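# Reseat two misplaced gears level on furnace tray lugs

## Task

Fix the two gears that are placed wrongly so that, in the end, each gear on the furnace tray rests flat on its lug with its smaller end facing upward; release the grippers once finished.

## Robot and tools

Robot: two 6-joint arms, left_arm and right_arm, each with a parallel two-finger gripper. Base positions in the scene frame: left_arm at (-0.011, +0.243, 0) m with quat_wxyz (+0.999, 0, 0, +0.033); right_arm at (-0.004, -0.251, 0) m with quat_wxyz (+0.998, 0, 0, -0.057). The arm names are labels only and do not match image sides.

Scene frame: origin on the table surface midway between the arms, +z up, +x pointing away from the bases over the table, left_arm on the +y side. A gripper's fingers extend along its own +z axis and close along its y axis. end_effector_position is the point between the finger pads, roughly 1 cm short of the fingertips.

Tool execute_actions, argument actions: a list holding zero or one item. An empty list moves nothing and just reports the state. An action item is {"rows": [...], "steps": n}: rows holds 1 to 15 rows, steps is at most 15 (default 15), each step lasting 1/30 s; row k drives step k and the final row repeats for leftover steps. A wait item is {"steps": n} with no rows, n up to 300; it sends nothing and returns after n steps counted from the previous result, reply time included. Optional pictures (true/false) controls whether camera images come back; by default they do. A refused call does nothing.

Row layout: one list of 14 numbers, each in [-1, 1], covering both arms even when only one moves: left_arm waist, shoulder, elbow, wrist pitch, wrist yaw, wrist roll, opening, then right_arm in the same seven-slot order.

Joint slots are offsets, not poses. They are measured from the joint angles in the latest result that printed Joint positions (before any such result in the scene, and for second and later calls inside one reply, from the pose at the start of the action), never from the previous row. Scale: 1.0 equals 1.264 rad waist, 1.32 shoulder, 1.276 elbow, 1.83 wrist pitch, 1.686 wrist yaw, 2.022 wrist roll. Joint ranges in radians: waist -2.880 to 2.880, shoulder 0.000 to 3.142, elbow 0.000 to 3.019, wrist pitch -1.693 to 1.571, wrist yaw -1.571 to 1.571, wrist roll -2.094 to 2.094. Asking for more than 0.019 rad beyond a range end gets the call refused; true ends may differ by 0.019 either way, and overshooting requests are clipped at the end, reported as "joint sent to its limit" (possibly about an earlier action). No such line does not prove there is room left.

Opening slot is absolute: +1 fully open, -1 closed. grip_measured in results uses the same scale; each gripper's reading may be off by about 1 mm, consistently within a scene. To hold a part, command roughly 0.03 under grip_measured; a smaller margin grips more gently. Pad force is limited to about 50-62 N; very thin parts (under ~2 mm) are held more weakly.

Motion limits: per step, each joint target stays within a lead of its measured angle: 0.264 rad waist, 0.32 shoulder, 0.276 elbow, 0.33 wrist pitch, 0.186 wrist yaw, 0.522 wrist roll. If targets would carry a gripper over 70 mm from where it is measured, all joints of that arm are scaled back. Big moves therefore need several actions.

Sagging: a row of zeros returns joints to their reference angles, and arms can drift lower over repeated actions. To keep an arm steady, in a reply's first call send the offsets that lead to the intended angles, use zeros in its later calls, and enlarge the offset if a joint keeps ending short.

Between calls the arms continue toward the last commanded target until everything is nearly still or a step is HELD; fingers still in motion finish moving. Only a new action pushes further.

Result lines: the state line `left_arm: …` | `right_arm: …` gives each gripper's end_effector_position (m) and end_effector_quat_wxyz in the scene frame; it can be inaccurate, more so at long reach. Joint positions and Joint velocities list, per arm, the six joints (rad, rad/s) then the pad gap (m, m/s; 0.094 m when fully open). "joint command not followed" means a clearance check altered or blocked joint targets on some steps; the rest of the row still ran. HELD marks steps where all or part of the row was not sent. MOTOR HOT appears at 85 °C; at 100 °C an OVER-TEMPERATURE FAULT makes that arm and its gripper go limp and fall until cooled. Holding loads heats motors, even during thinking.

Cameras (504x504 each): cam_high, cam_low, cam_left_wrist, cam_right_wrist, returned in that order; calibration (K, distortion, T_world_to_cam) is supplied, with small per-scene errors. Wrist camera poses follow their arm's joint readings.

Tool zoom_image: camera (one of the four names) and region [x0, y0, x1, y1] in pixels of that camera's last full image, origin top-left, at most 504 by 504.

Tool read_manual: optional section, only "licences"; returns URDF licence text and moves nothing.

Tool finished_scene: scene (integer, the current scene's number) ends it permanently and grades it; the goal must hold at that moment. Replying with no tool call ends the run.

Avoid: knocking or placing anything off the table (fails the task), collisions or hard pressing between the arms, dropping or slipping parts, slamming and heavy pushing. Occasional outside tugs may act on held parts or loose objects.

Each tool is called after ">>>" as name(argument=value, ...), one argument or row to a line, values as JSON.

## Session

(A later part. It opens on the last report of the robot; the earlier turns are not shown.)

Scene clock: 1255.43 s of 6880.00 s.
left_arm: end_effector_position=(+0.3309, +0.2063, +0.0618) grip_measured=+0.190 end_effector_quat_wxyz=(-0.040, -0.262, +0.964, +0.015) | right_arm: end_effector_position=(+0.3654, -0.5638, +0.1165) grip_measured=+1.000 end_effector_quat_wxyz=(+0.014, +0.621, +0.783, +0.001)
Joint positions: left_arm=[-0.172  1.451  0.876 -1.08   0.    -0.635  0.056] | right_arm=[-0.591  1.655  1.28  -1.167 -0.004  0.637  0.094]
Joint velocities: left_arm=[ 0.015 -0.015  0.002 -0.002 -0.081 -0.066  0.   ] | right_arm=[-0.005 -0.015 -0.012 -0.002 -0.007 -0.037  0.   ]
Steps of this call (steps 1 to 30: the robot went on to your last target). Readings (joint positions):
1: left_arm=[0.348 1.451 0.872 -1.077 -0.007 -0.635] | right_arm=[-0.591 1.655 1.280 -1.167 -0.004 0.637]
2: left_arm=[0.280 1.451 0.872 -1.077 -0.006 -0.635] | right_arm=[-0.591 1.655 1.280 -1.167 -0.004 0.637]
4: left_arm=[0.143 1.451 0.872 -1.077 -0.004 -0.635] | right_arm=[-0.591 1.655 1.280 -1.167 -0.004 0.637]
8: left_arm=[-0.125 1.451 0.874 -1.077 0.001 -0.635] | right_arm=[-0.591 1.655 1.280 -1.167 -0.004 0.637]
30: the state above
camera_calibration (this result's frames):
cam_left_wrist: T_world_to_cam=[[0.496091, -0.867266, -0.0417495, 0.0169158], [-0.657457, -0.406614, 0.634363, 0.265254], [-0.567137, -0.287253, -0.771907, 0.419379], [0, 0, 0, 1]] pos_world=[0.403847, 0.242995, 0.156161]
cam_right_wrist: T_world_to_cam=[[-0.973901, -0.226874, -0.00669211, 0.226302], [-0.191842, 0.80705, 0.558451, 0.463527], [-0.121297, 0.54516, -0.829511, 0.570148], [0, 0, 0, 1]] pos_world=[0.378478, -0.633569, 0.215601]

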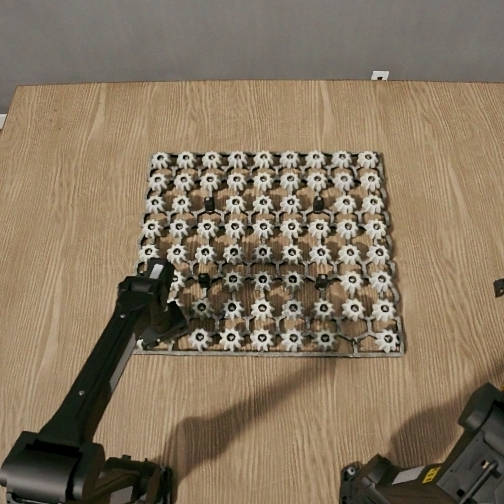

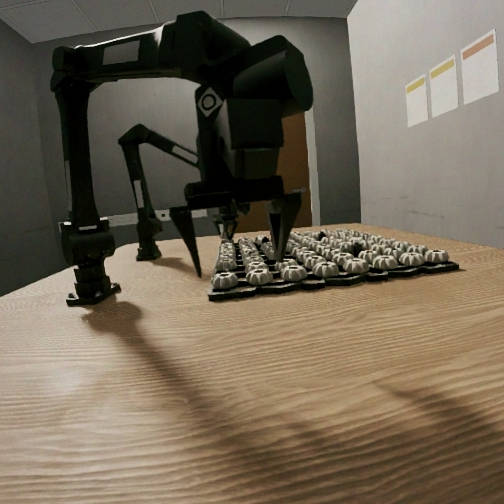

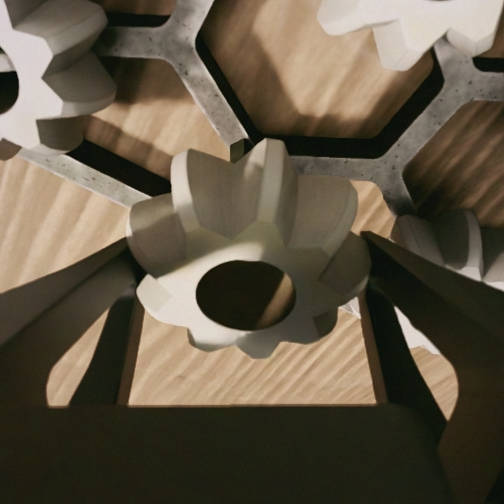

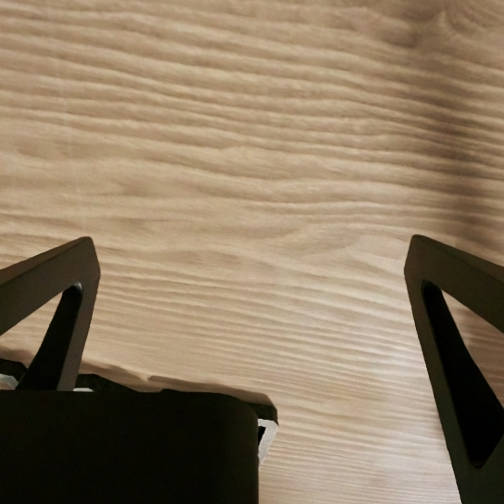

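>>> execute_actions(
  actions=[
    {"rows":[[0,0.01,-0.008,0.015,0,0,0.155,0,0,0,0,0,0,1],[0,0.02,-0.016,0.03,0,0,0.155,0,0,0,0,0,0,1],[0,0.032,-0.022,0.045,0,0,0.155,0,0,0,0,0,0,1]],"steps":15},
  ],
)

Scene clock: 1261.07 s of 6880.00 s.
left_arm: end_effector_position=(+0.3264, +0.2063, +0.0315) grip_measured=+0.190 end_effector_quat_wxyz=(-0.048, -0.262, +0.964, +0.017) | right_arm: end_effector_position=(+0.3654, -0.5638, +0.1165) grip_measured=+1.000 end_effector_quat_wxyz=(+0.014, +0.621, +0.783, +0.001)
Joint positions: left_arm=[-0.172  1.505  0.836 -1.004  0.003 -0.635  0.056] | right_arm=[-0.591  1.655  1.28  -1.167 -0.004  0.637  0.094]
Joint velocities: left_arm=[-0.005 -0.005  0.002  0.017 -0.007 -0.051 -0.001] | right_arm=[-0.015 -0.005 -0.012 -0.007  0.007  0.037  0.   ]
Steps of this call (steps 1 to 15: the robot went on to your last target; steps 16 to 90: nothing new was sent; then 2.13 s passed at rest; steps 91 to 105: all 15 steps of this action). Readings (joint positions):
91: left_arm=[-0.172 1.452 0.874 -1.077 0.000 -0.635] | right_arm=[-0.591 1.655 1.280 -1.167 -0.004 0.637]
92: left_arm=[-0.172 1.453 0.869 -1.065 0.000 -0.635] | right_arm=[-0.591 1.655 1.280 -1.167 -0.004 0.637]
94: left_arm=[-0.172 1.464 0.854 -1.031 0.000 -0.635] | right_arm=[-0.591 1.655 1.280 -1.167 -0.004 0.637]
98: left_arm=[-0.172 1.500 0.836 -1.007 0.003 -0.635] | right_arm=[-0.591 1.655 1.280 -1.167 -0.004 0.637]
105: the state above
camera_calibration (this result's frames):
cam_left_wrist: T_world_to_cam=[[0.495533, -0.867184, -0.0493931, 0.0182698], [-0.646493, -0.406207, 0.645789, 0.277562], [-0.580081, -0.288077, -0.761917, 0.397505], [0, 0, 0, 1]] pos_world=[0.400974, 0.243103, 0.124521]
cam_right_wrist: T_world_to_cam=[[-0.973901, -0.226874, -0.00669211, 0.226302], [-0.191842, 0.80705, 0.558451, 0.463527], [-0.121297, 0.54516, -0.829511, 0.570148], [0, 0, 0, 1]] pos_world=[0.378478, -0.633569, 0.215601]

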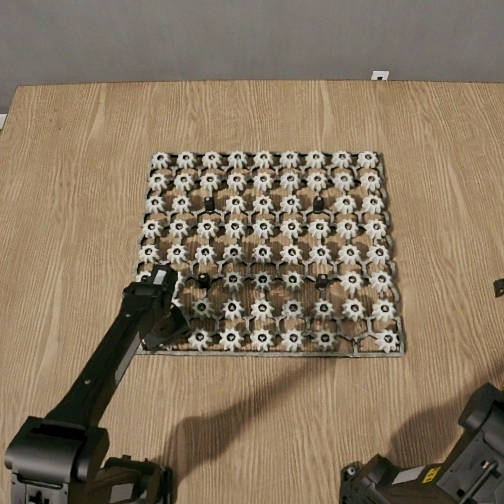

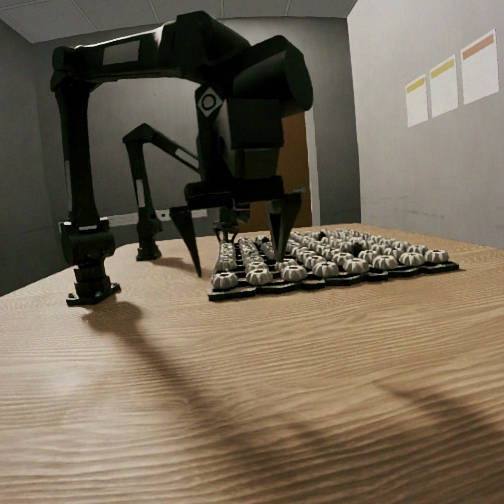

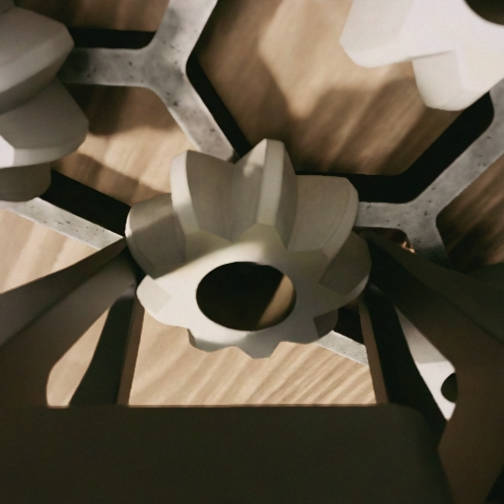

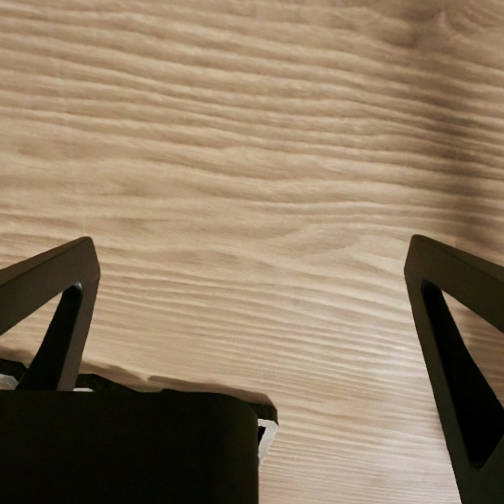

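>>> execute_actions(
  actions=[
    {"rows":[[0,0,0.08,0,0,0,0.155,0,0,0,0,0,0,1],[0,0,0.08,0,0,0,0.155,0,0,0,0,0,0,1],[0,0,0.08,0,0,0,0.155,0,0,0,0,0,0,1],[0,0,0.08,0,0,0,0.155,0,0,0,0,0,0,1],[0,0,0.08,0,0,0,0.155,0,0,0,0,0,0,1],[0,0,0.08,0,0,0,0.155,0,0,0,0,0,0,1],[0,0,0.08,0,0,0,0.155,0,0,0,0,0,0,1],[0.01,0,0.08,0,0,0,0.155,0,0,0,0,0,0,1]],"steps":15},
  ],
)

Scene clock: 1268.27 s of 6880.00 s.
left_arm: end_effector_position=(+0.3326, +0.2066, +0.0346) grip_measured=+0.190 end_effector_quat_wxyz=(-0.045, -0.263, +0.964, +0.016) | right_arm: end_effector_position=(+0.3654, -0.5638, +0.1165) grip_measured=+1.000 end_effector_quat_wxyz=(+0.014, +0.621, +0.783, +0.001)
Joint positions: left_arm=[-0.169  1.51   0.853 -1.009  0.003 -0.635  0.056] | right_arm=[-0.591  1.655  1.28  -1.167 -0.004  0.637  0.094]
Joint velocities: left_arm=[-0.015 -0.015  0.002 -0.012  0.066  0.037  0.   ] | right_arm=[-0.005 -0.005  0.002 -0.002  0.007  0.007  0.   ]
Steps of this call (steps 1 to 15: the robot went on to your last target; steps 16 to 90: nothing new was sent; then 3.70 s passed at rest; steps 91 to 105: all 15 steps of this action). Readings (joint positions):
91: left_arm=[-0.172 1.505 0.839 -1.004 0.003 -0.635] | right_arm=[-0.591 1.655 1.280 -1.167 -0.004 0.637]
92: left_arm=[-0.172 1.506 0.843 -1.004 0.003 -0.635] | right_arm=[-0.591 1.655 1.280 -1.167 -0.004 0.637]
94: left_arm=[-0.171 1.509 0.852 -1.008 -0.000 -0.635] | right_arm=[-0.591 1.655 1.280 -1.167 -0.004 0.637]
98: left_arm=[-0.171 1.510 0.853 -1.009 -0.000 -0.635] | right_arm=[-0.591 1.655 1.280 -1.167 -0.004 0.637]
105: the state above
camera_calibration (this result's frames):
cam_left_wrist: T_world_to_cam=[[0.498119, -0.865885, -0.0460534, 0.0143467], [-0.649072, -0.407556, 0.642342, 0.280952], [-0.574964, -0.290071, -0.765033, 0.402336], [0, 0, 0, 1]] pos_world=[0.406541, 0.243632, 0.127994]
cam_right_wrist: T_world_to_cam=[[-0.973901, -0.226874, -0.00669211, 0.226302], [-0.191842, 0.80705, 0.558451, 0.463527], [-0.121297, 0.54516, -0.829511, 0.570148], [0, 0, 0, 1]] pos_world=[0.378478, -0.633569, 0.215601]

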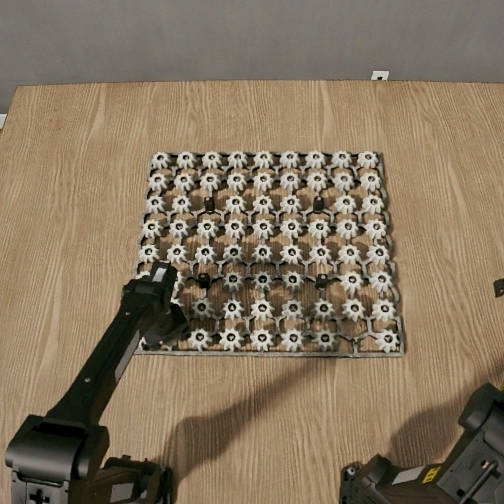

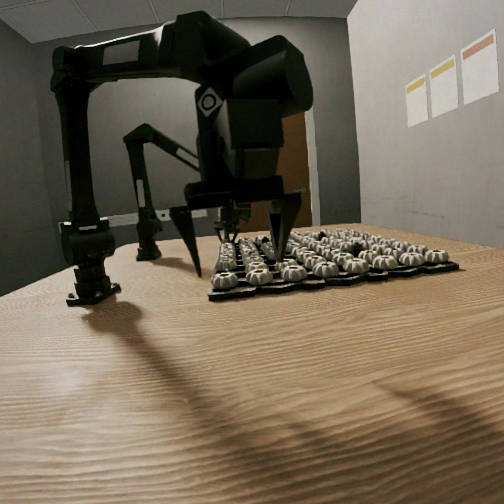

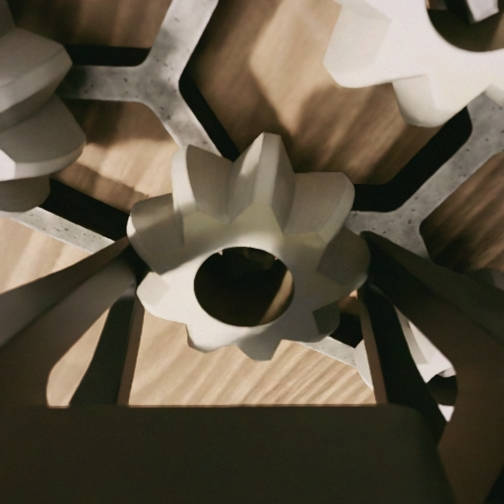

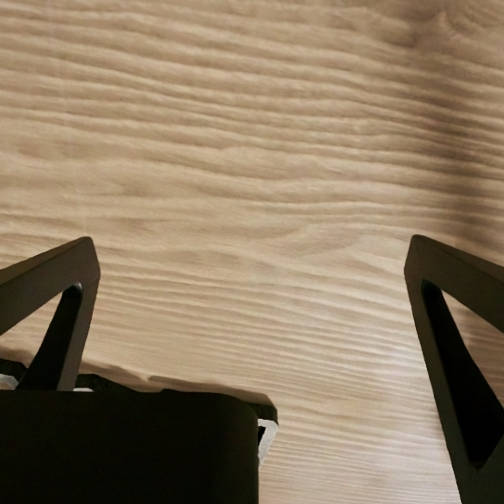

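>>> execute_actions(
  actions=[],
)

Scene clock: 1280.03 s of 6880.00 s.
left_arm: end_effector_position=(+0.3326, +0.2066, +0.0346) grip_measured=+0.190 end_effector_quat_wxyz=(-0.045, -0.263, +0.964, +0.016) | right_arm: end_effector_position=(+0.3654, -0.5638, +0.1165) grip_measured=+1.000 end_effector_quat_wxyz=(+0.014, +0.621, +0.783, +0.001)
Joint positions: left_arm=[-0.169  1.51   0.853 -1.009  0.003 -0.635  0.056] | right_arm=[-0.591  1.655  1.28  -1.167 -0.004  0.637  0.094]
Joint velocities: left_arm=[ 0.005 -0.005 -0.012  0.012  0.022 -0.007 -0.001] | right_arm=[-0.005 -0.015  0.002  0.007  0.022 -0.007  0.   ]
Steps of this call (steps 1 to 15: the robot went on to your last target; steps 16 to 90: nothing new was sent; then 8.77 s passed at rest). Readings (joint positions):
1: left_arm=[-0.169 1.510 0.853 -1.009 0.003 -0.635] | right_arm=[-0.591 1.655 1.280 -1.167 -0.004 0.637]
2: left_arm=[-0.169 1.510 0.853 -1.009 0.003 -0.635] | right_arm=[-0.591 1.655 1.280 -1.167 -0.004 0.637]
4: left_arm=[-0.169 1.510 0.853 -1.009 0.003 -0.635] | right_arm=[-0.591 1.655 1.280 -1.167 -0.004 0.637]
8: left_arm=[-0.169 1.510 0.853 -1.009 0.003 -0.635] | right_arm=[-0.591 1.655 1.280 -1.167 -0.004 0.637]
90: the state above
All arms were judged still, so your last target was given up. Only a new action makes them travel on or press farther. Fingers that are still opening or closing keep moving.
camera_calibration (this result's frames):
cam_left_wrist: T_world_to_cam=[[0.498119, -0.865885, -0.0460534, 0.0143467], [-0.649072, -0.407556, 0.642342, 0.280952], [-0.574964, -0.290071, -0.765033, 0.402336], [0, 0, 0, 1]] pos_world=[0.406541, 0.243632, 0.127994]
cam_right_wrist: T_world_to_cam=[[-0.973901, -0.226874, -0.00669211, 0.226302], [-0.191842, 0.80705, 0.558451, 0.463527], [-0.121297, 0.54516, -0.829511, 0.570148], [0, 0, 0, 1]] pos_world=[0.378478, -0.633569, 0.215601]

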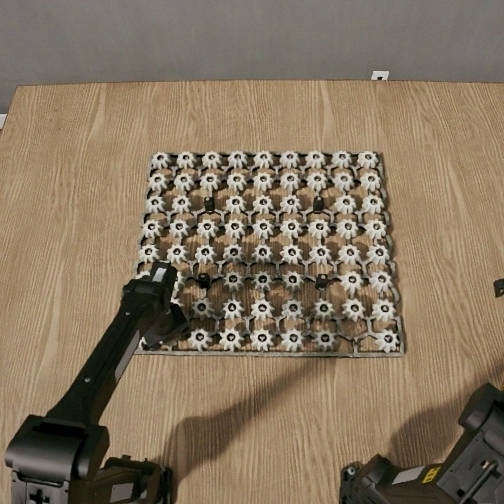

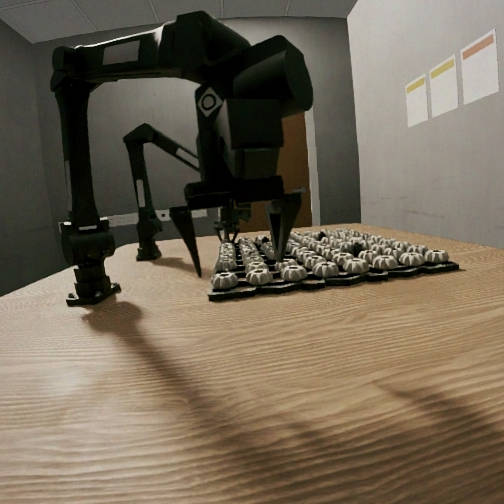

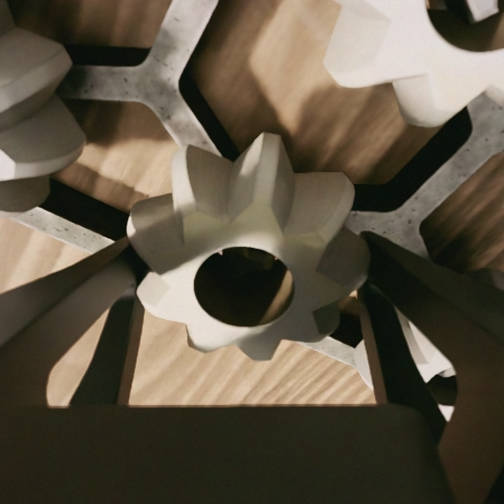

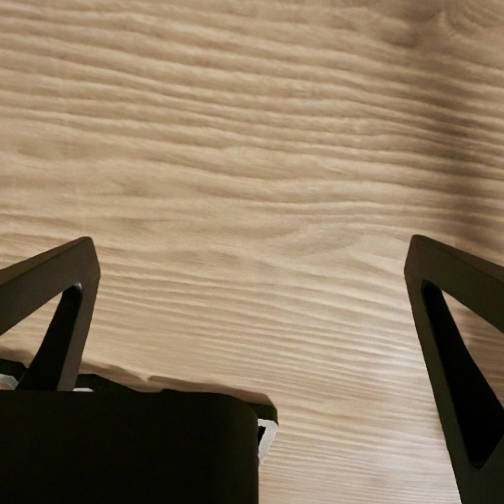

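>>> execute_actions(
  actions=[
    {"rows":[[0,0,0.09,-0.06,0,0,0.155,0,0,0,0,0,0,1]]},
  ],
)

Scene clock: 1286.30 s of 6880.00 s.
left_arm: end_effector_position=(+0.3368, +0.2062, +0.0526) grip_measured=+0.190 end_effector_quat_wxyz=(-0.065, -0.263, +0.962, +0.024) | right_arm: end_effector_position=(+0.3654, -0.5638, +0.1165) grip_measured=+1.000 end_effector_quat_wxyz=(+0.014, +0.621, +0.783, +0.001)
Joint positions: left_arm=[-0.169  1.516  0.914 -1.107  0.003 -0.635  0.056] | right_arm=[-0.591  1.655  1.28  -1.167 -0.004  0.637  0.094]
Joint velocities: left_arm=[-0.024  0.015  0.002  0.002 -0.022  0.022  0.   ] | right_arm=[ 0.005 -0.005 -0.007 -0.002  0.022 -0.051  0.   ]
Steps of this call (steps 1 to 90: nothing new was sent; then 2.77 s passed at rest; steps 91 to 105: all 15 steps of this action). Readings (joint positions):
91: left_arm=[-0.169 1.511 0.858 -1.026 0.003 -0.635] | right_arm=[-0.591 1.655 1.280 -1.167 -0.004 0.637]
92: left_arm=[-0.169 1.514 0.869 -1.059 0.003 -0.635] | right_arm=[-0.591 1.655 1.280 -1.167 -0.004 0.637]
94: left_arm=[-0.169 1.516 0.890 -1.094 0.003 -0.635] | right_arm=[-0.591 1.655 1.280 -1.167 -0.004 0.637]
98: left_arm=[-0.169 1.516 0.912 -1.104 0.003 -0.635] | right_arm=[-0.591 1.655 1.280 -1.167 -0.004 0.637]
105: the state above
camera_calibration (this result's frames):
cam_left_wrist: T_world_to_cam=[[0.495632, -0.86563, -0.0709457, 0.0148242], [-0.62123, -0.410409, 0.667561, 0.261777], [-0.606978, -0.286791, -0.741167, 0.427269], [0, 0, 0, 1]] pos_world=[0.414619, 0.242805, 0.142977]
cam_right_wrist: T_world_to_cam=[[-0.973901, -0.226874, -0.00669211, 0.226302], [-0.191842, 0.80705, 0.558451, 0.463527], [-0.121297, 0.54516, -0.829511, 0.570148], [0, 0, 0, 1]] pos_world=[0.378478, -0.633569, 0.215601]

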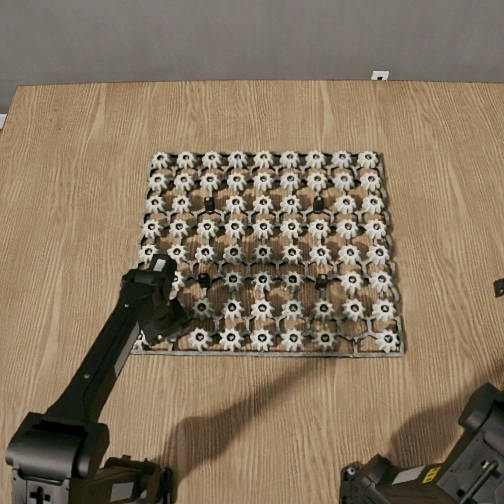

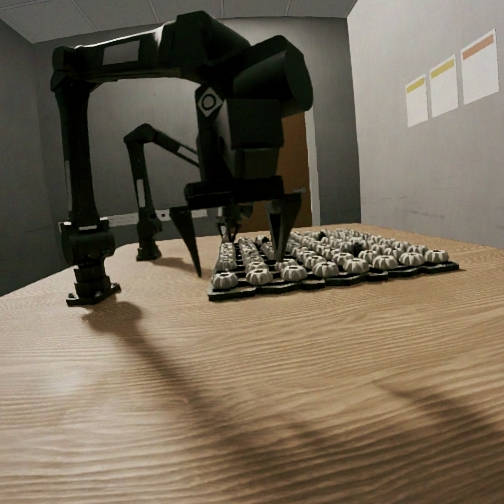

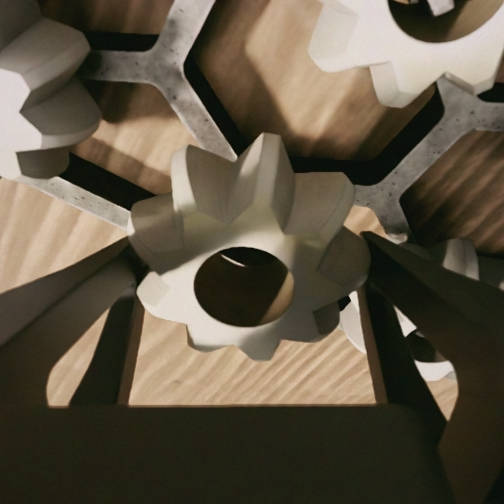

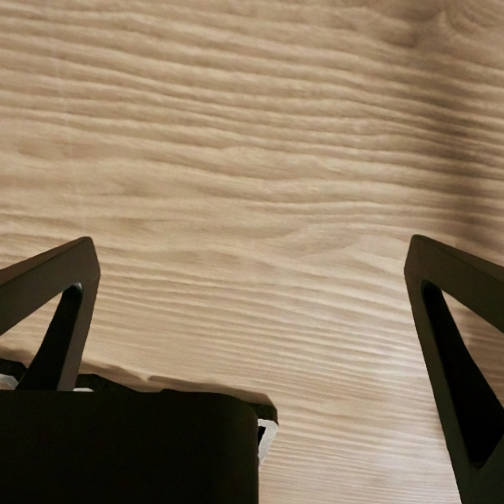

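>>> execute_actions(
  actions=[
    {"rows":[[0.02,0,0,0,0,0,0.155,0,0,0,0,0,0,1],[0.02,0,0,0,0,0,0.155,0,0,0,0,0,0,1],[0.02,0,0,0,0,0,0.155,0,0,0,0,0,0,1],[0.02,0.012,-0.02,0.03,0,0,0.155,0,0,0,0,0,0,1],[0.02,0.012,-0.02,0.03,0,0,0.155,0,0,0,0,0,0,1],[0.02,0.012,-0.035,0.05,0,0,0.155,0,0,0,0,0,0,1]]},
  ],
)

Scene clock: 1306.93 s of 6880.00 s.
left_arm: end_effector_position=(+0.3326, +0.2134, +0.0329) grip_measured=+0.158 end_effector_quat_wxyz=(-0.057, -0.274, +0.960, +0.018) | right_arm: end_effector_position=(+0.3654, -0.5638, +0.1165) grip_measured=+1.000 end_effector_quat_wxyz=(+0.014, +0.621, +0.783, +0.001)
Joint positions: left_arm=[-0.148  1.526  0.864 -1.027  0.006 -0.635  0.054] | right_arm=[-0.591  1.655  1.28  -1.167 -0.004  0.637  0.094]
Joint velocities: left_arm=[-0.015  0.005  0.002  0.012 -0.066  0.037 -0.001] | right_arm=[-0.005 -0.005  0.002  0.007 -0.037  0.037  0.   ]
Steps of this call (steps 1 to 15: the robot went on to your last target; steps 16 to 90: nothing new was sent; then 17.13 s passed at rest; steps 91 to 105: all 15 steps of this action). Readings (joint positions):
91: left_arm=[-0.168 1.516 0.913 -1.107 0.003 -0.635] | right_arm=[-0.591 1.655 1.280 -1.167 -0.004 0.637]
92: left_arm=[-0.165 1.516 0.911 -1.107 0.003 -0.635] | right_arm=[-0.591 1.655 1.280 -1.167 -0.004 0.637]
94: left_arm=[-0.157 1.516 0.904 -1.100 0.003 -0.635] | right_arm=[-0.591 1.655 1.280 -1.167 -0.004 0.637]
98: left_arm=[-0.148 1.522 0.872 -1.041 0.004 -0.635] | right_arm=[-0.591 1.655 1.280 -1.167 -0.004 0.637]
105: the state above
camera_calibration (this result's frames):
cam_left_wrist: T_world_to_cam=[[0.51563, -0.854937, -0.0566385, 0.0123495], [-0.625055, -0.420549, 0.657605, 0.279079], [-0.586031, -0.303679, -0.751231, 0.409182], [0, 0, 0, 1]] pos_world=[0.407865, 0.252184, 0.124566]
cam_right_wrist: T_world_to_cam=[[-0.973901, -0.226874, -0.00669211, 0.226302], [-0.191842, 0.80705, 0.558451, 0.463527], [-0.121297, 0.54516, -0.829511, 0.570148], [0, 0, 0, 1]] pos_world=[0.378478, -0.633569, 0.215601]

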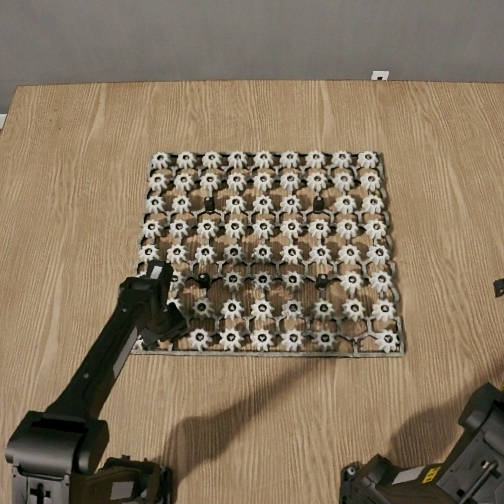

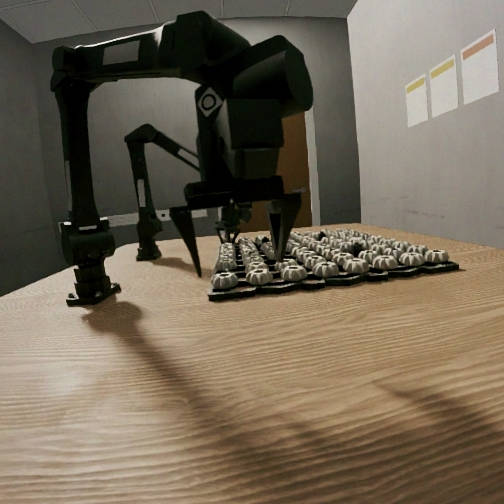

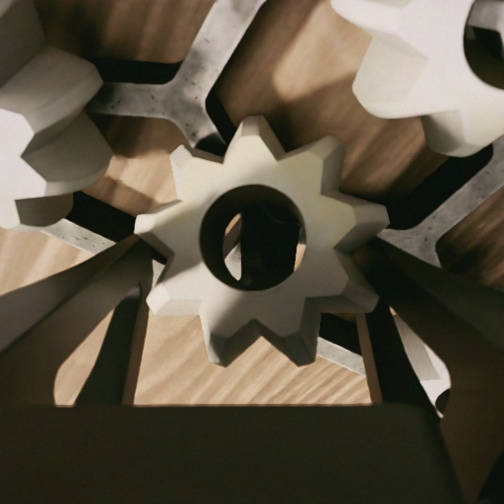

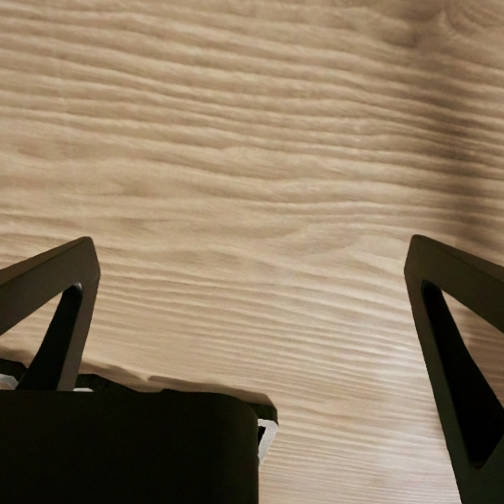

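>>> execute_actions(
  actions=[
    {"rows":[[0,0,0,0,0,0,0.165,0,0,0,0,0,0,1],[0,0,0,0,0,0,0.175,0,0,0,0,0,0,1],[0,0,0,0,0,0,0.185,0,0,0,0,0,0,1],[0,0,0,0,0,0,0.195,0,0,0,0,0,0,1],[0,0,0,0,0,0,0.205,0,0,0,0,0,0,1],[0,0,0,0,0,0,0.215,0,0,0,0,0,0,1],[0,0,0,0,0,0,0.23,0,0,0,0,0,0,1],[0,0,0,0,0,0,0.25,0,0,0,0,0,0,1],[0,0,0,0,0,0,0.27,0,0,0,0,0,0,1],[0,0,0,0,0,0,0.3,0,0,0,0,0,0,1]]},
  ],
)

Scene clock: 1317.83 s of 6880.00 s.
left_arm: end_effector_position=(+0.3326, +0.2134, +0.0329) grip_measured=+0.297 end_effector_quat_wxyz=(-0.057, -0.274, +0.960, +0.018) | right_arm: end_effector_position=(+0.3654, -0.5638, +0.1165) grip_measured=+1.000 end_effector_quat_wxyz=(+0.014, +0.621, +0.783, +0.001)
Joint positions: left_arm=[-0.148  1.526  0.864 -1.027  0.006 -0.635  0.061] | right_arm=[-0.591  1.655  1.28  -1.167 -0.004  0.637  0.094]
Joint velocities: left_arm=[-0.005 -0.005 -0.002 -0.002  0.007  0.007 -0.   ] | right_arm=[0.005 0.005 0.002 0.002 0.022 0.007 0.   ]
Steps of this call (steps 1 to 15: the robot went on to your last target; steps 16 to 90: nothing new was sent; then 7.40 s passed at rest; steps 91 to 105: all 15 steps of this action). Readings (joint positions):
91: left_arm=[-0.148 1.526 0.864 -1.027 0.006 -0.635] | right_arm=[-0.591 1.655 1.280 -1.167 -0.004 0.637]
92: left_arm=[-0.148 1.526 0.864 -1.027 0.006 -0.635] | right_arm=[-0.591 1.655 1.280 -1.167 -0.004 0.637]
94: left_arm=[-0.148 1.526 0.864 -1.027 0.006 -0.635] | right_arm=[-0.591 1.655 1.280 -1.167 -0.004 0.637]
98: left_arm=[-0.148 1.526 0.864 -1.027 0.006 -0.635] | right_arm=[-0.591 1.655 1.280 -1.167 -0.004 0.637]
105: the state above
camera_calibration (this result's frames):
cam_left_wrist: T_world_to_cam=[[0.51563, -0.854937, -0.0566385, 0.0123495], [-0.625055, -0.420549, 0.657605, 0.279079], [-0.586031, -0.303679, -0.751231, 0.409182], [0, 0, 0, 1]] pos_world=[0.407865, 0.252184, 0.124566]
cam_right_wrist: T_world_to_cam=[[-0.973901, -0.226874, -0.00669211, 0.226302], [-0.191842, 0.80705, 0.558451, 0.463527], [-0.121297, 0.54516, -0.829511, 0.570148], [0, 0, 0, 1]] pos_world=[0.378478, -0.633569, 0.215601]

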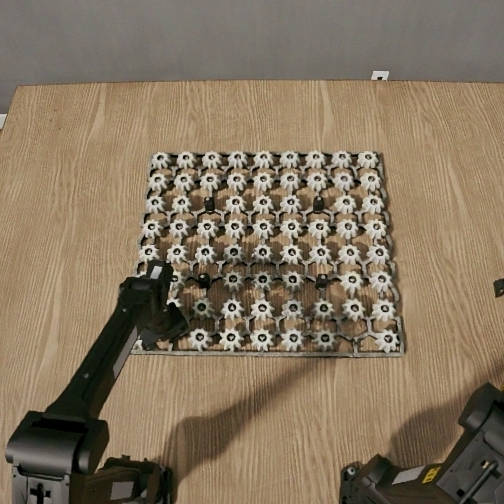

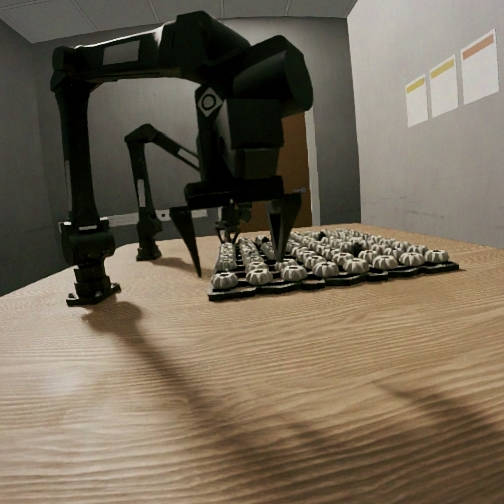

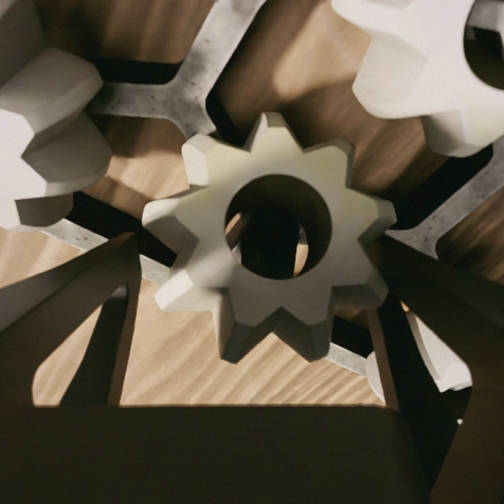

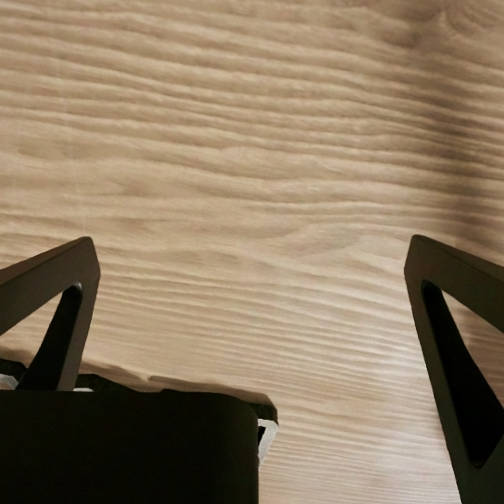

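>>> execute_actions(
  actions=[
    {"rows":[[0,0,0,0,0,0,0.4,0,0,0,0,0,0,1],[0,0,0,0,0,0,0.4,0,0,0,0,0,0,1],[0,0,0,0,0,0,0.4,0,0,0,0,0,0,1],[0,0,0.13,-0.08,0,0,0.4,0,0,0,0,0,0,1]]},
  ],
)

>>> execute_actions(
  actions=[
    {"rows":[[-0.025,-0.03,-0.03,0,0,0,-1,0,0,0,0,0,0,1]]},
  ],
)

Scene clock: 1326.53 s of 6880.00 s.
left_arm: end_effector_position=(+0.3628, +0.2105, +0.0745) grip_measured=+0.397 end_effector_quat_wxyz=(-0.059, -0.274, +0.960, +0.017) | right_arm: end_effector_position=(+0.3654, -0.5638, +0.1165) grip_measured=+1.000 end_effector_quat_wxyz=(+0.014, +0.621, +0.783, +0.001)
Joint positions: left_arm=[-0.148  1.533  1.003 -1.163  0.009 -0.635  0.066] | right_arm=[-0.591  1.655  1.28  -1.167 -0.004  0.637  0.094]
Joint velocities: left_arm=[-0.015  0.005 -0.012 -0.027  0.051 -0.022 -0.001] | right_arm=[-0.024 -0.005  0.002  0.027 -0.037  0.066  0.   ]
Steps of this call (steps 1 to 15: the robot went on to your last target; steps 16 to 90: nothing new was sent; then 5.20 s passed at rest; steps 91 to 105: all 15 steps of this action). Readings (joint positions):
91: left_arm=[-0.148 1.526 0.864 -1.027 0.006 -0.635] | right_arm=[-0.591 1.655 1.280 -1.167 -0.004 0.637]
92: left_arm=[-0.148 1.526 0.864 -1.027 0.006 -0.635] | right_arm=[-0.591 1.655 1.280 -1.167 -0.004 0.637]
94: left_arm=[-0.148 1.527 0.875 -1.052 0.009 -0.635] | right_arm=[-0.591 1.655 1.280 -1.167 -0.004 0.637]
98: left_arm=[-0.148 1.533 0.968 -1.153 0.009 -0.635] | right_arm=[-0.591 1.655 1.280 -1.167 -0.004 0.637]
105: the state above
camera_calibration (this result's frames):
cam_left_wrist: T_world_to_cam=[[0.515736, -0.854903, -0.0561842, -0.00345844], [-0.622484, -0.418969, 0.661044, 0.267838], [-0.588668, -0.30595, -0.748241, 0.458369], [0, 0, 0, 1]] pos_world=[0.438335, 0.249497, 0.165724]
cam_right_wrist: T_world_to_cam=[[-0.973901, -0.226874, -0.00669211, 0.226302], [-0.191842, 0.80705, 0.558451, 0.463527], [-0.121297, 0.54516, -0.829511, 0.570148], [0, 0, 0, 1]] pos_world=[0.378478, -0.633569, 0.215601]

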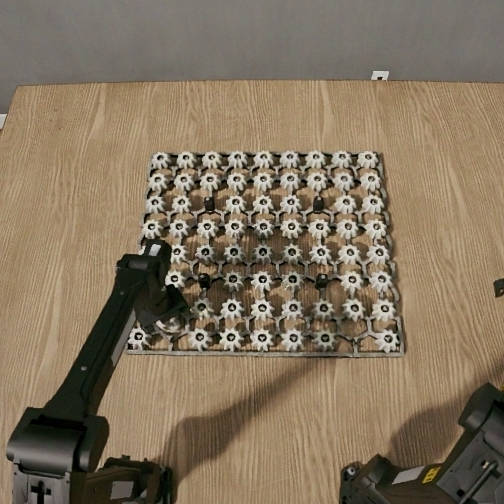

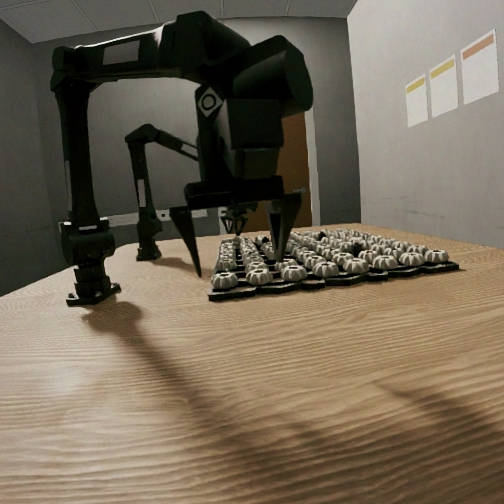

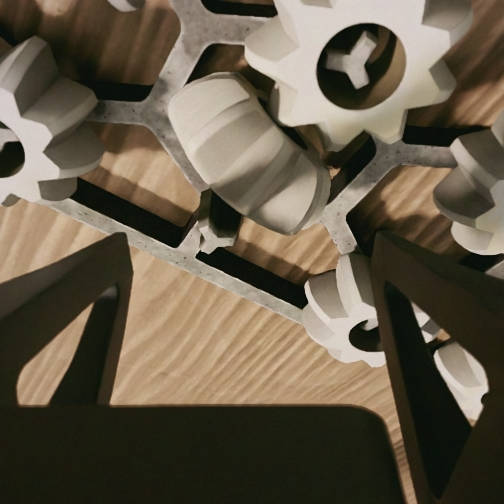

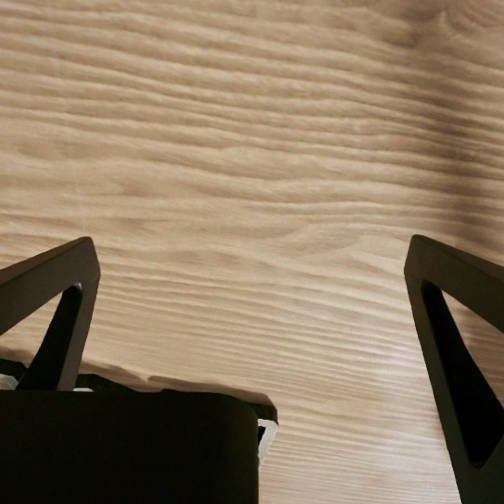

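Scene clock: 1327.03 s of 6880.00 s.
left_arm: end_effector_position=(+0.3428, +0.2016, +0.0677) grip_measured=-0.993 end_effector_quat_wxyz=(-0.070, -0.259, +0.963, +0.022) | right_arm: end_effector_position=(+0.3654, -0.5638, +0.1165) grip_measured=+1.000 end_effector_quat_wxyz=(+0.014, +0.621, +0.783, +0.001)
Joint positions: left_arm=[-0.177  1.513  0.957 -1.162  0.009 -0.635  0.   ] | right_arm=[-0.591  1.655  1.28  -1.167 -0.004  0.637  0.094]
Joint velocities: left_arm=[-0.005  0.005 -0.017 -0.002  0.007 -0.095 -0.   ] | right_arm=[-0.005  0.005  0.017 -0.017  0.007 -0.022  0.   ]
Steps of this call (steps 1 to 15: all 15 steps of this action). Readings (joint positions):
1: left_arm=[-0.149 1.531 1.000 -1.163 0.009 -0.635] | right_arm=[-0.591 1.655 1.280 -1.167 -0.004 0.637]
2: left_arm=[-0.153 1.527 0.991 -1.162 0.009 -0.635] | right_arm=[-0.591 1.655 1.280 -1.167 -0.004 0.637]
4: left_arm=[-0.164 1.517 0.971 -1.162 0.009 -0.635] | right_arm=[-0.591 1.655 1.280 -1.167 -0.004 0.637]
8: left_arm=[-0.177 1.514 0.957 -1.162 0.009 -0.635] | right_arm=[-0.591 1.655 1.280 -1.167 -0.004 0.637]
15: the state above
camera_calibration (this result's frames):
cam_left_wrist: T_world_to_cam=[[0.488789, -0.869503, -0.071065, 0.0120687], [-0.617538, -0.402383, 0.675821, 0.250114], [-0.616223, -0.286449, -0.733632, 0.443351], [0, 0, 0, 1]] pos_world=[0.421759, 0.238133, 0.157082]
cam_right_wrist: T_world_to_cam=[[-0.973901, -0.226874, -0.00669211, 0.226302], [-0.191842, 0.80705, 0.558451, 0.463527], [-0.121297, 0.54516, -0.829511, 0.570148], [0, 0, 0, 1]] pos_world=[0.378478, -0.633569, 0.215601]

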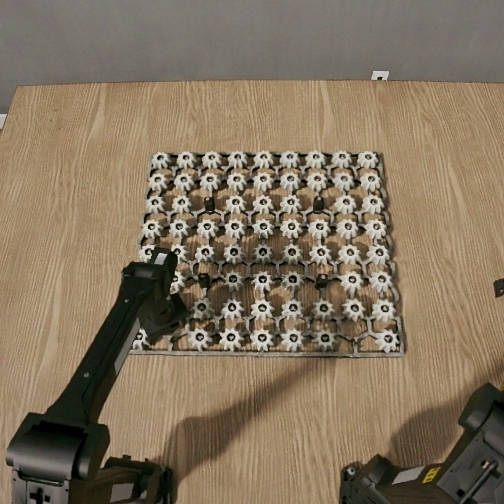

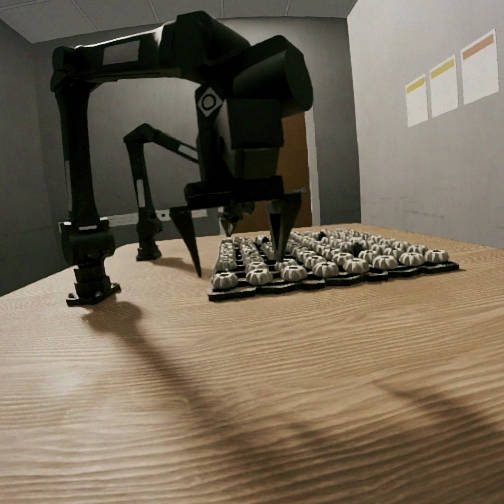

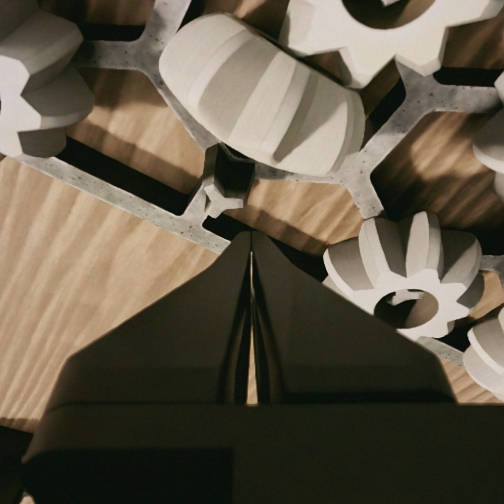

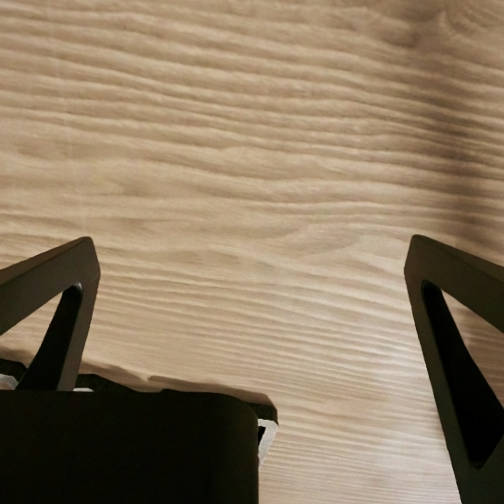

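>>> execute_actions(
  actions=[
    {"rows":[[0.04,-0.015,0,0.07,0,0.265,0.45,0,0,0,0,0,0,1]]},
  ],
)

Scene clock: 1349.13 s of 6880.00 s.
left_arm: end_effector_position=(+0.3704, +0.2186, +0.0640) grip_measured=+0.447 end_effector_quat_wxyz=(-0.018, -0.037, +0.999, -0.003) | right_arm: end_effector_position=(+0.3654, -0.5638, +0.1165) grip_measured=+1.000 end_effector_quat_wxyz=(+0.014, +0.621, +0.783, +0.001)
Joint positions: left_arm=[-0.125  1.511  0.951 -1.046  0.01  -0.132  0.068] | right_arm=[-0.591  1.655  1.28  -1.167 -0.004  0.637  0.094]
Joint velocities: left_arm=[ 0.015  0.005 -0.007 -0.002 -0.051  0.095 -0.   ] | right_arm=[-0.005  0.005 -0.007  0.002 -0.066 -0.066  0.   ]
Steps of this call (steps 1 to 15: the robot went on to your last target; steps 16 to 90: nothing new was sent; then 18.60 s passed at rest; steps 91 to 105: all 15 steps of this action). Readings (joint positions):
91: left_arm=[-0.173 1.513 0.955 -1.144 0.010 -0.562] | right_arm=[-0.591 1.655 1.280 -1.167 -0.004 0.637]
92: left_arm=[-0.167 1.512 0.951 -1.108 0.010 -0.472] | right_arm=[-0.591 1.655 1.280 -1.167 -0.004 0.637]
94: left_arm=[-0.146 1.512 0.951 -1.064 0.010 -0.342] | right_arm=[-0.591 1.655 1.280 -1.167 -0.004 0.637]
98: left_arm=[-0.125 1.511 0.951 -1.046 0.010 -0.207] | right_arm=[-0.591 1.655 1.280 -1.167 -0.004 0.637]
105: the state above
camera_calibration (this result's frames):
cam_left_wrist: T_world_to_cam=[[0.0649988, -0.997799, 0.0130887, 0.192687], [-0.792056, -0.0436091, 0.608888, 0.26699], [-0.606978, -0.049944, -0.793148, 0.411219], [0, 0, 0, 1]] pos_world=[0.448547, 0.224444, 0.161068]
cam_right_wrist: T_world_to_cam=[[-0.973901, -0.226874, -0.00669211, 0.226302], [-0.191842, 0.80705, 0.558451, 0.463527], [-0.121297, 0.54516, -0.829511, 0.570148], [0, 0, 0, 1]] pos_world=[0.378478, -0.633569, 0.215601]

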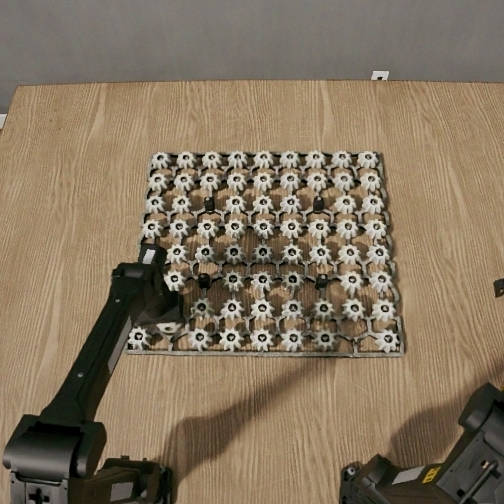

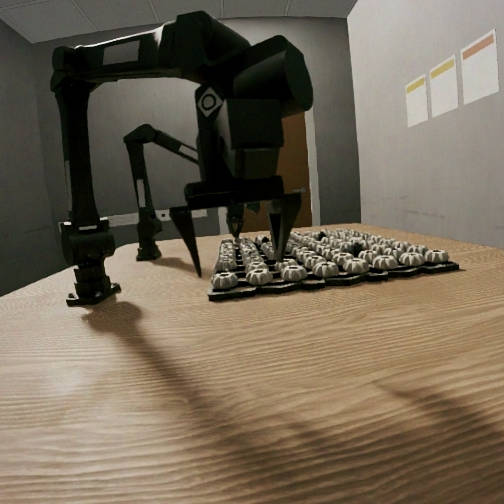

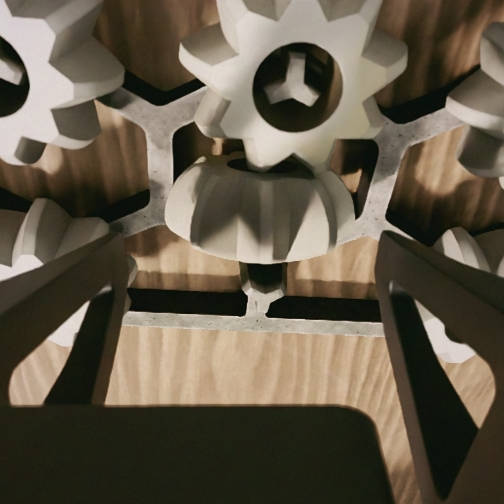

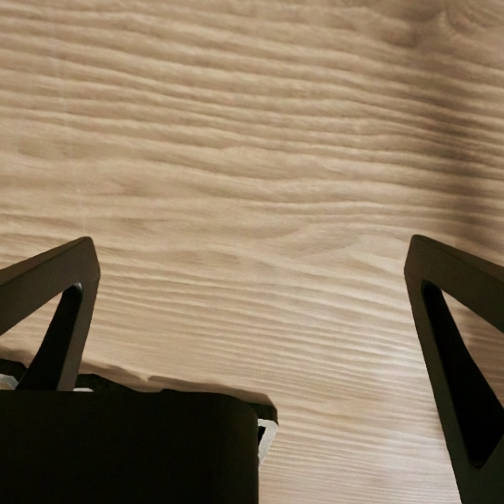

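>>> execute_actions(
  actions=[
    {"rows":[[0,0.014,-0.012,0.018,0,0,0.45,0,0,0,0,0,0,1],[0,0.014,-0.012,0.018,0,0,0.45,0,0,0,0,0,0,1],[0,0.014,-0.012,0.018,0,0,0.45,0,0,0,0,0,0,1],[0,0.027,-0.023,0.036,0,0,0.45,0,0,0,0,0,0,1]]},
  ],
)

Scene clock: 1362.50 s of 6880.00 s.
left_arm: end_effector_position=(+0.3649, +0.2189, +0.0404) grip_measured=+0.447 end_effector_quat_wxyz=(-0.025, -0.031, +0.999, -0.003) | right_arm: end_effector_position=(+0.3654, -0.5638, +0.1165) grip_measured=+1.000 end_effector_quat_wxyz=(+0.014, +0.621, +0.783, +0.001)
Joint positions: left_arm=[-0.125  1.545  0.916 -0.991  0.01  -0.119  0.068] | right_arm=[-0.591  1.655  1.28  -1.167 -0.004  0.637  0.094]
Joint velocities: left_arm=[-0.005 -0.015 -0.017  0.002  0.022  0.066  0.   ] | right_arm=[-0.015 -0.005 -0.007 -0.002  0.037 -0.022  0.   ]
Steps of this call (steps 1 to 30: the robot went on to your last target; steps 31 to 90: nothing new was sent; then 9.87 s passed at rest; steps 91 to 105: all 15 steps of this action). Readings (joint positions):
91: left_arm=[-0.125 1.511 0.949 -1.041 0.010 -0.114] | right_arm=[-0.591 1.655 1.280 -1.167 -0.004 0.637]
92: left_arm=[-0.125 1.512 0.946 -1.033 0.010 -0.115] | right_arm=[-0.591 1.655 1.280 -1.167 -0.004 0.637]
94: left_arm=[-0.125 1.516 0.937 -1.020 0.010 -0.117] | right_arm=[-0.591 1.655 1.280 -1.167 -0.004 0.637]
98: left_arm=[-0.125 1.536 0.920 -0.994 0.010 -0.118] | right_arm=[-0.591 1.655 1.280 -1.167 -0.004 0.637]
105: the state above
camera_calibration (this result's frames):
cam_left_wrist: T_world_to_cam=[[0.0518633, -0.998582, 0.0119785, 0.198676], [-0.783736, -0.0332652, 0.620203, 0.271268], [-0.618925, -0.0415538, -0.78435, 0.391394], [0, 0, 0, 1]] pos_world=[0.444542, 0.223682, 0.136369]
cam_right_wrist: T_world_to_cam=[[-0.973901, -0.226874, -0.00669211, 0.226302], [-0.191842, 0.80705, 0.558451, 0.463527], [-0.121297, 0.54516, -0.829511, 0.570148], [0, 0, 0, 1]] pos_world=[0.378478, -0.633569, 0.215601]

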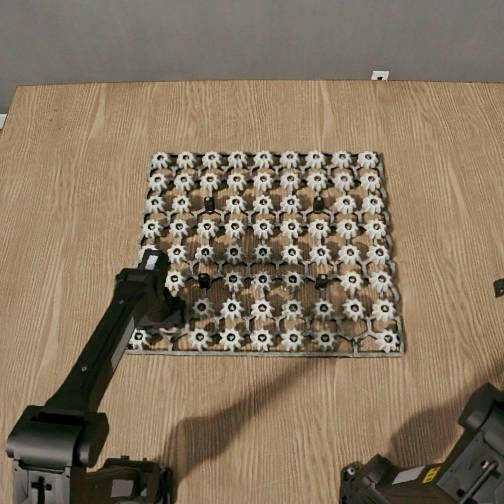

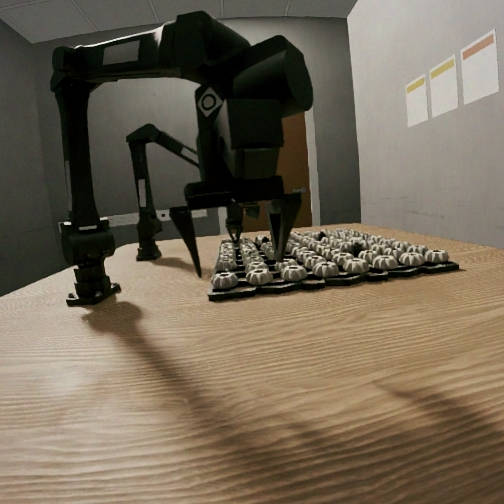

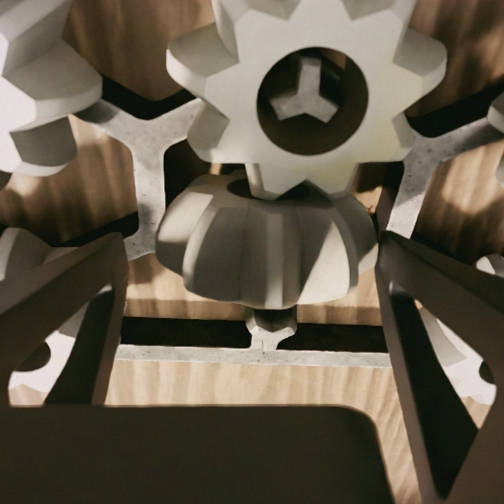

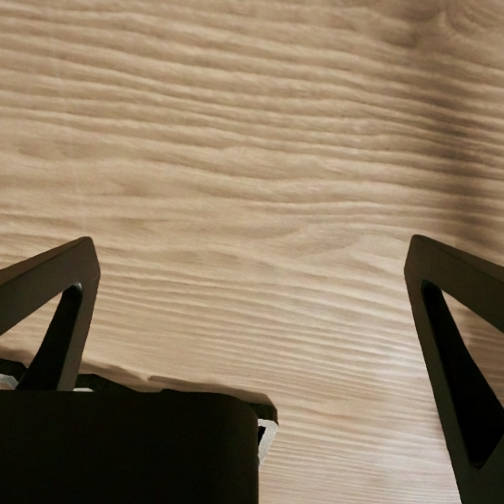

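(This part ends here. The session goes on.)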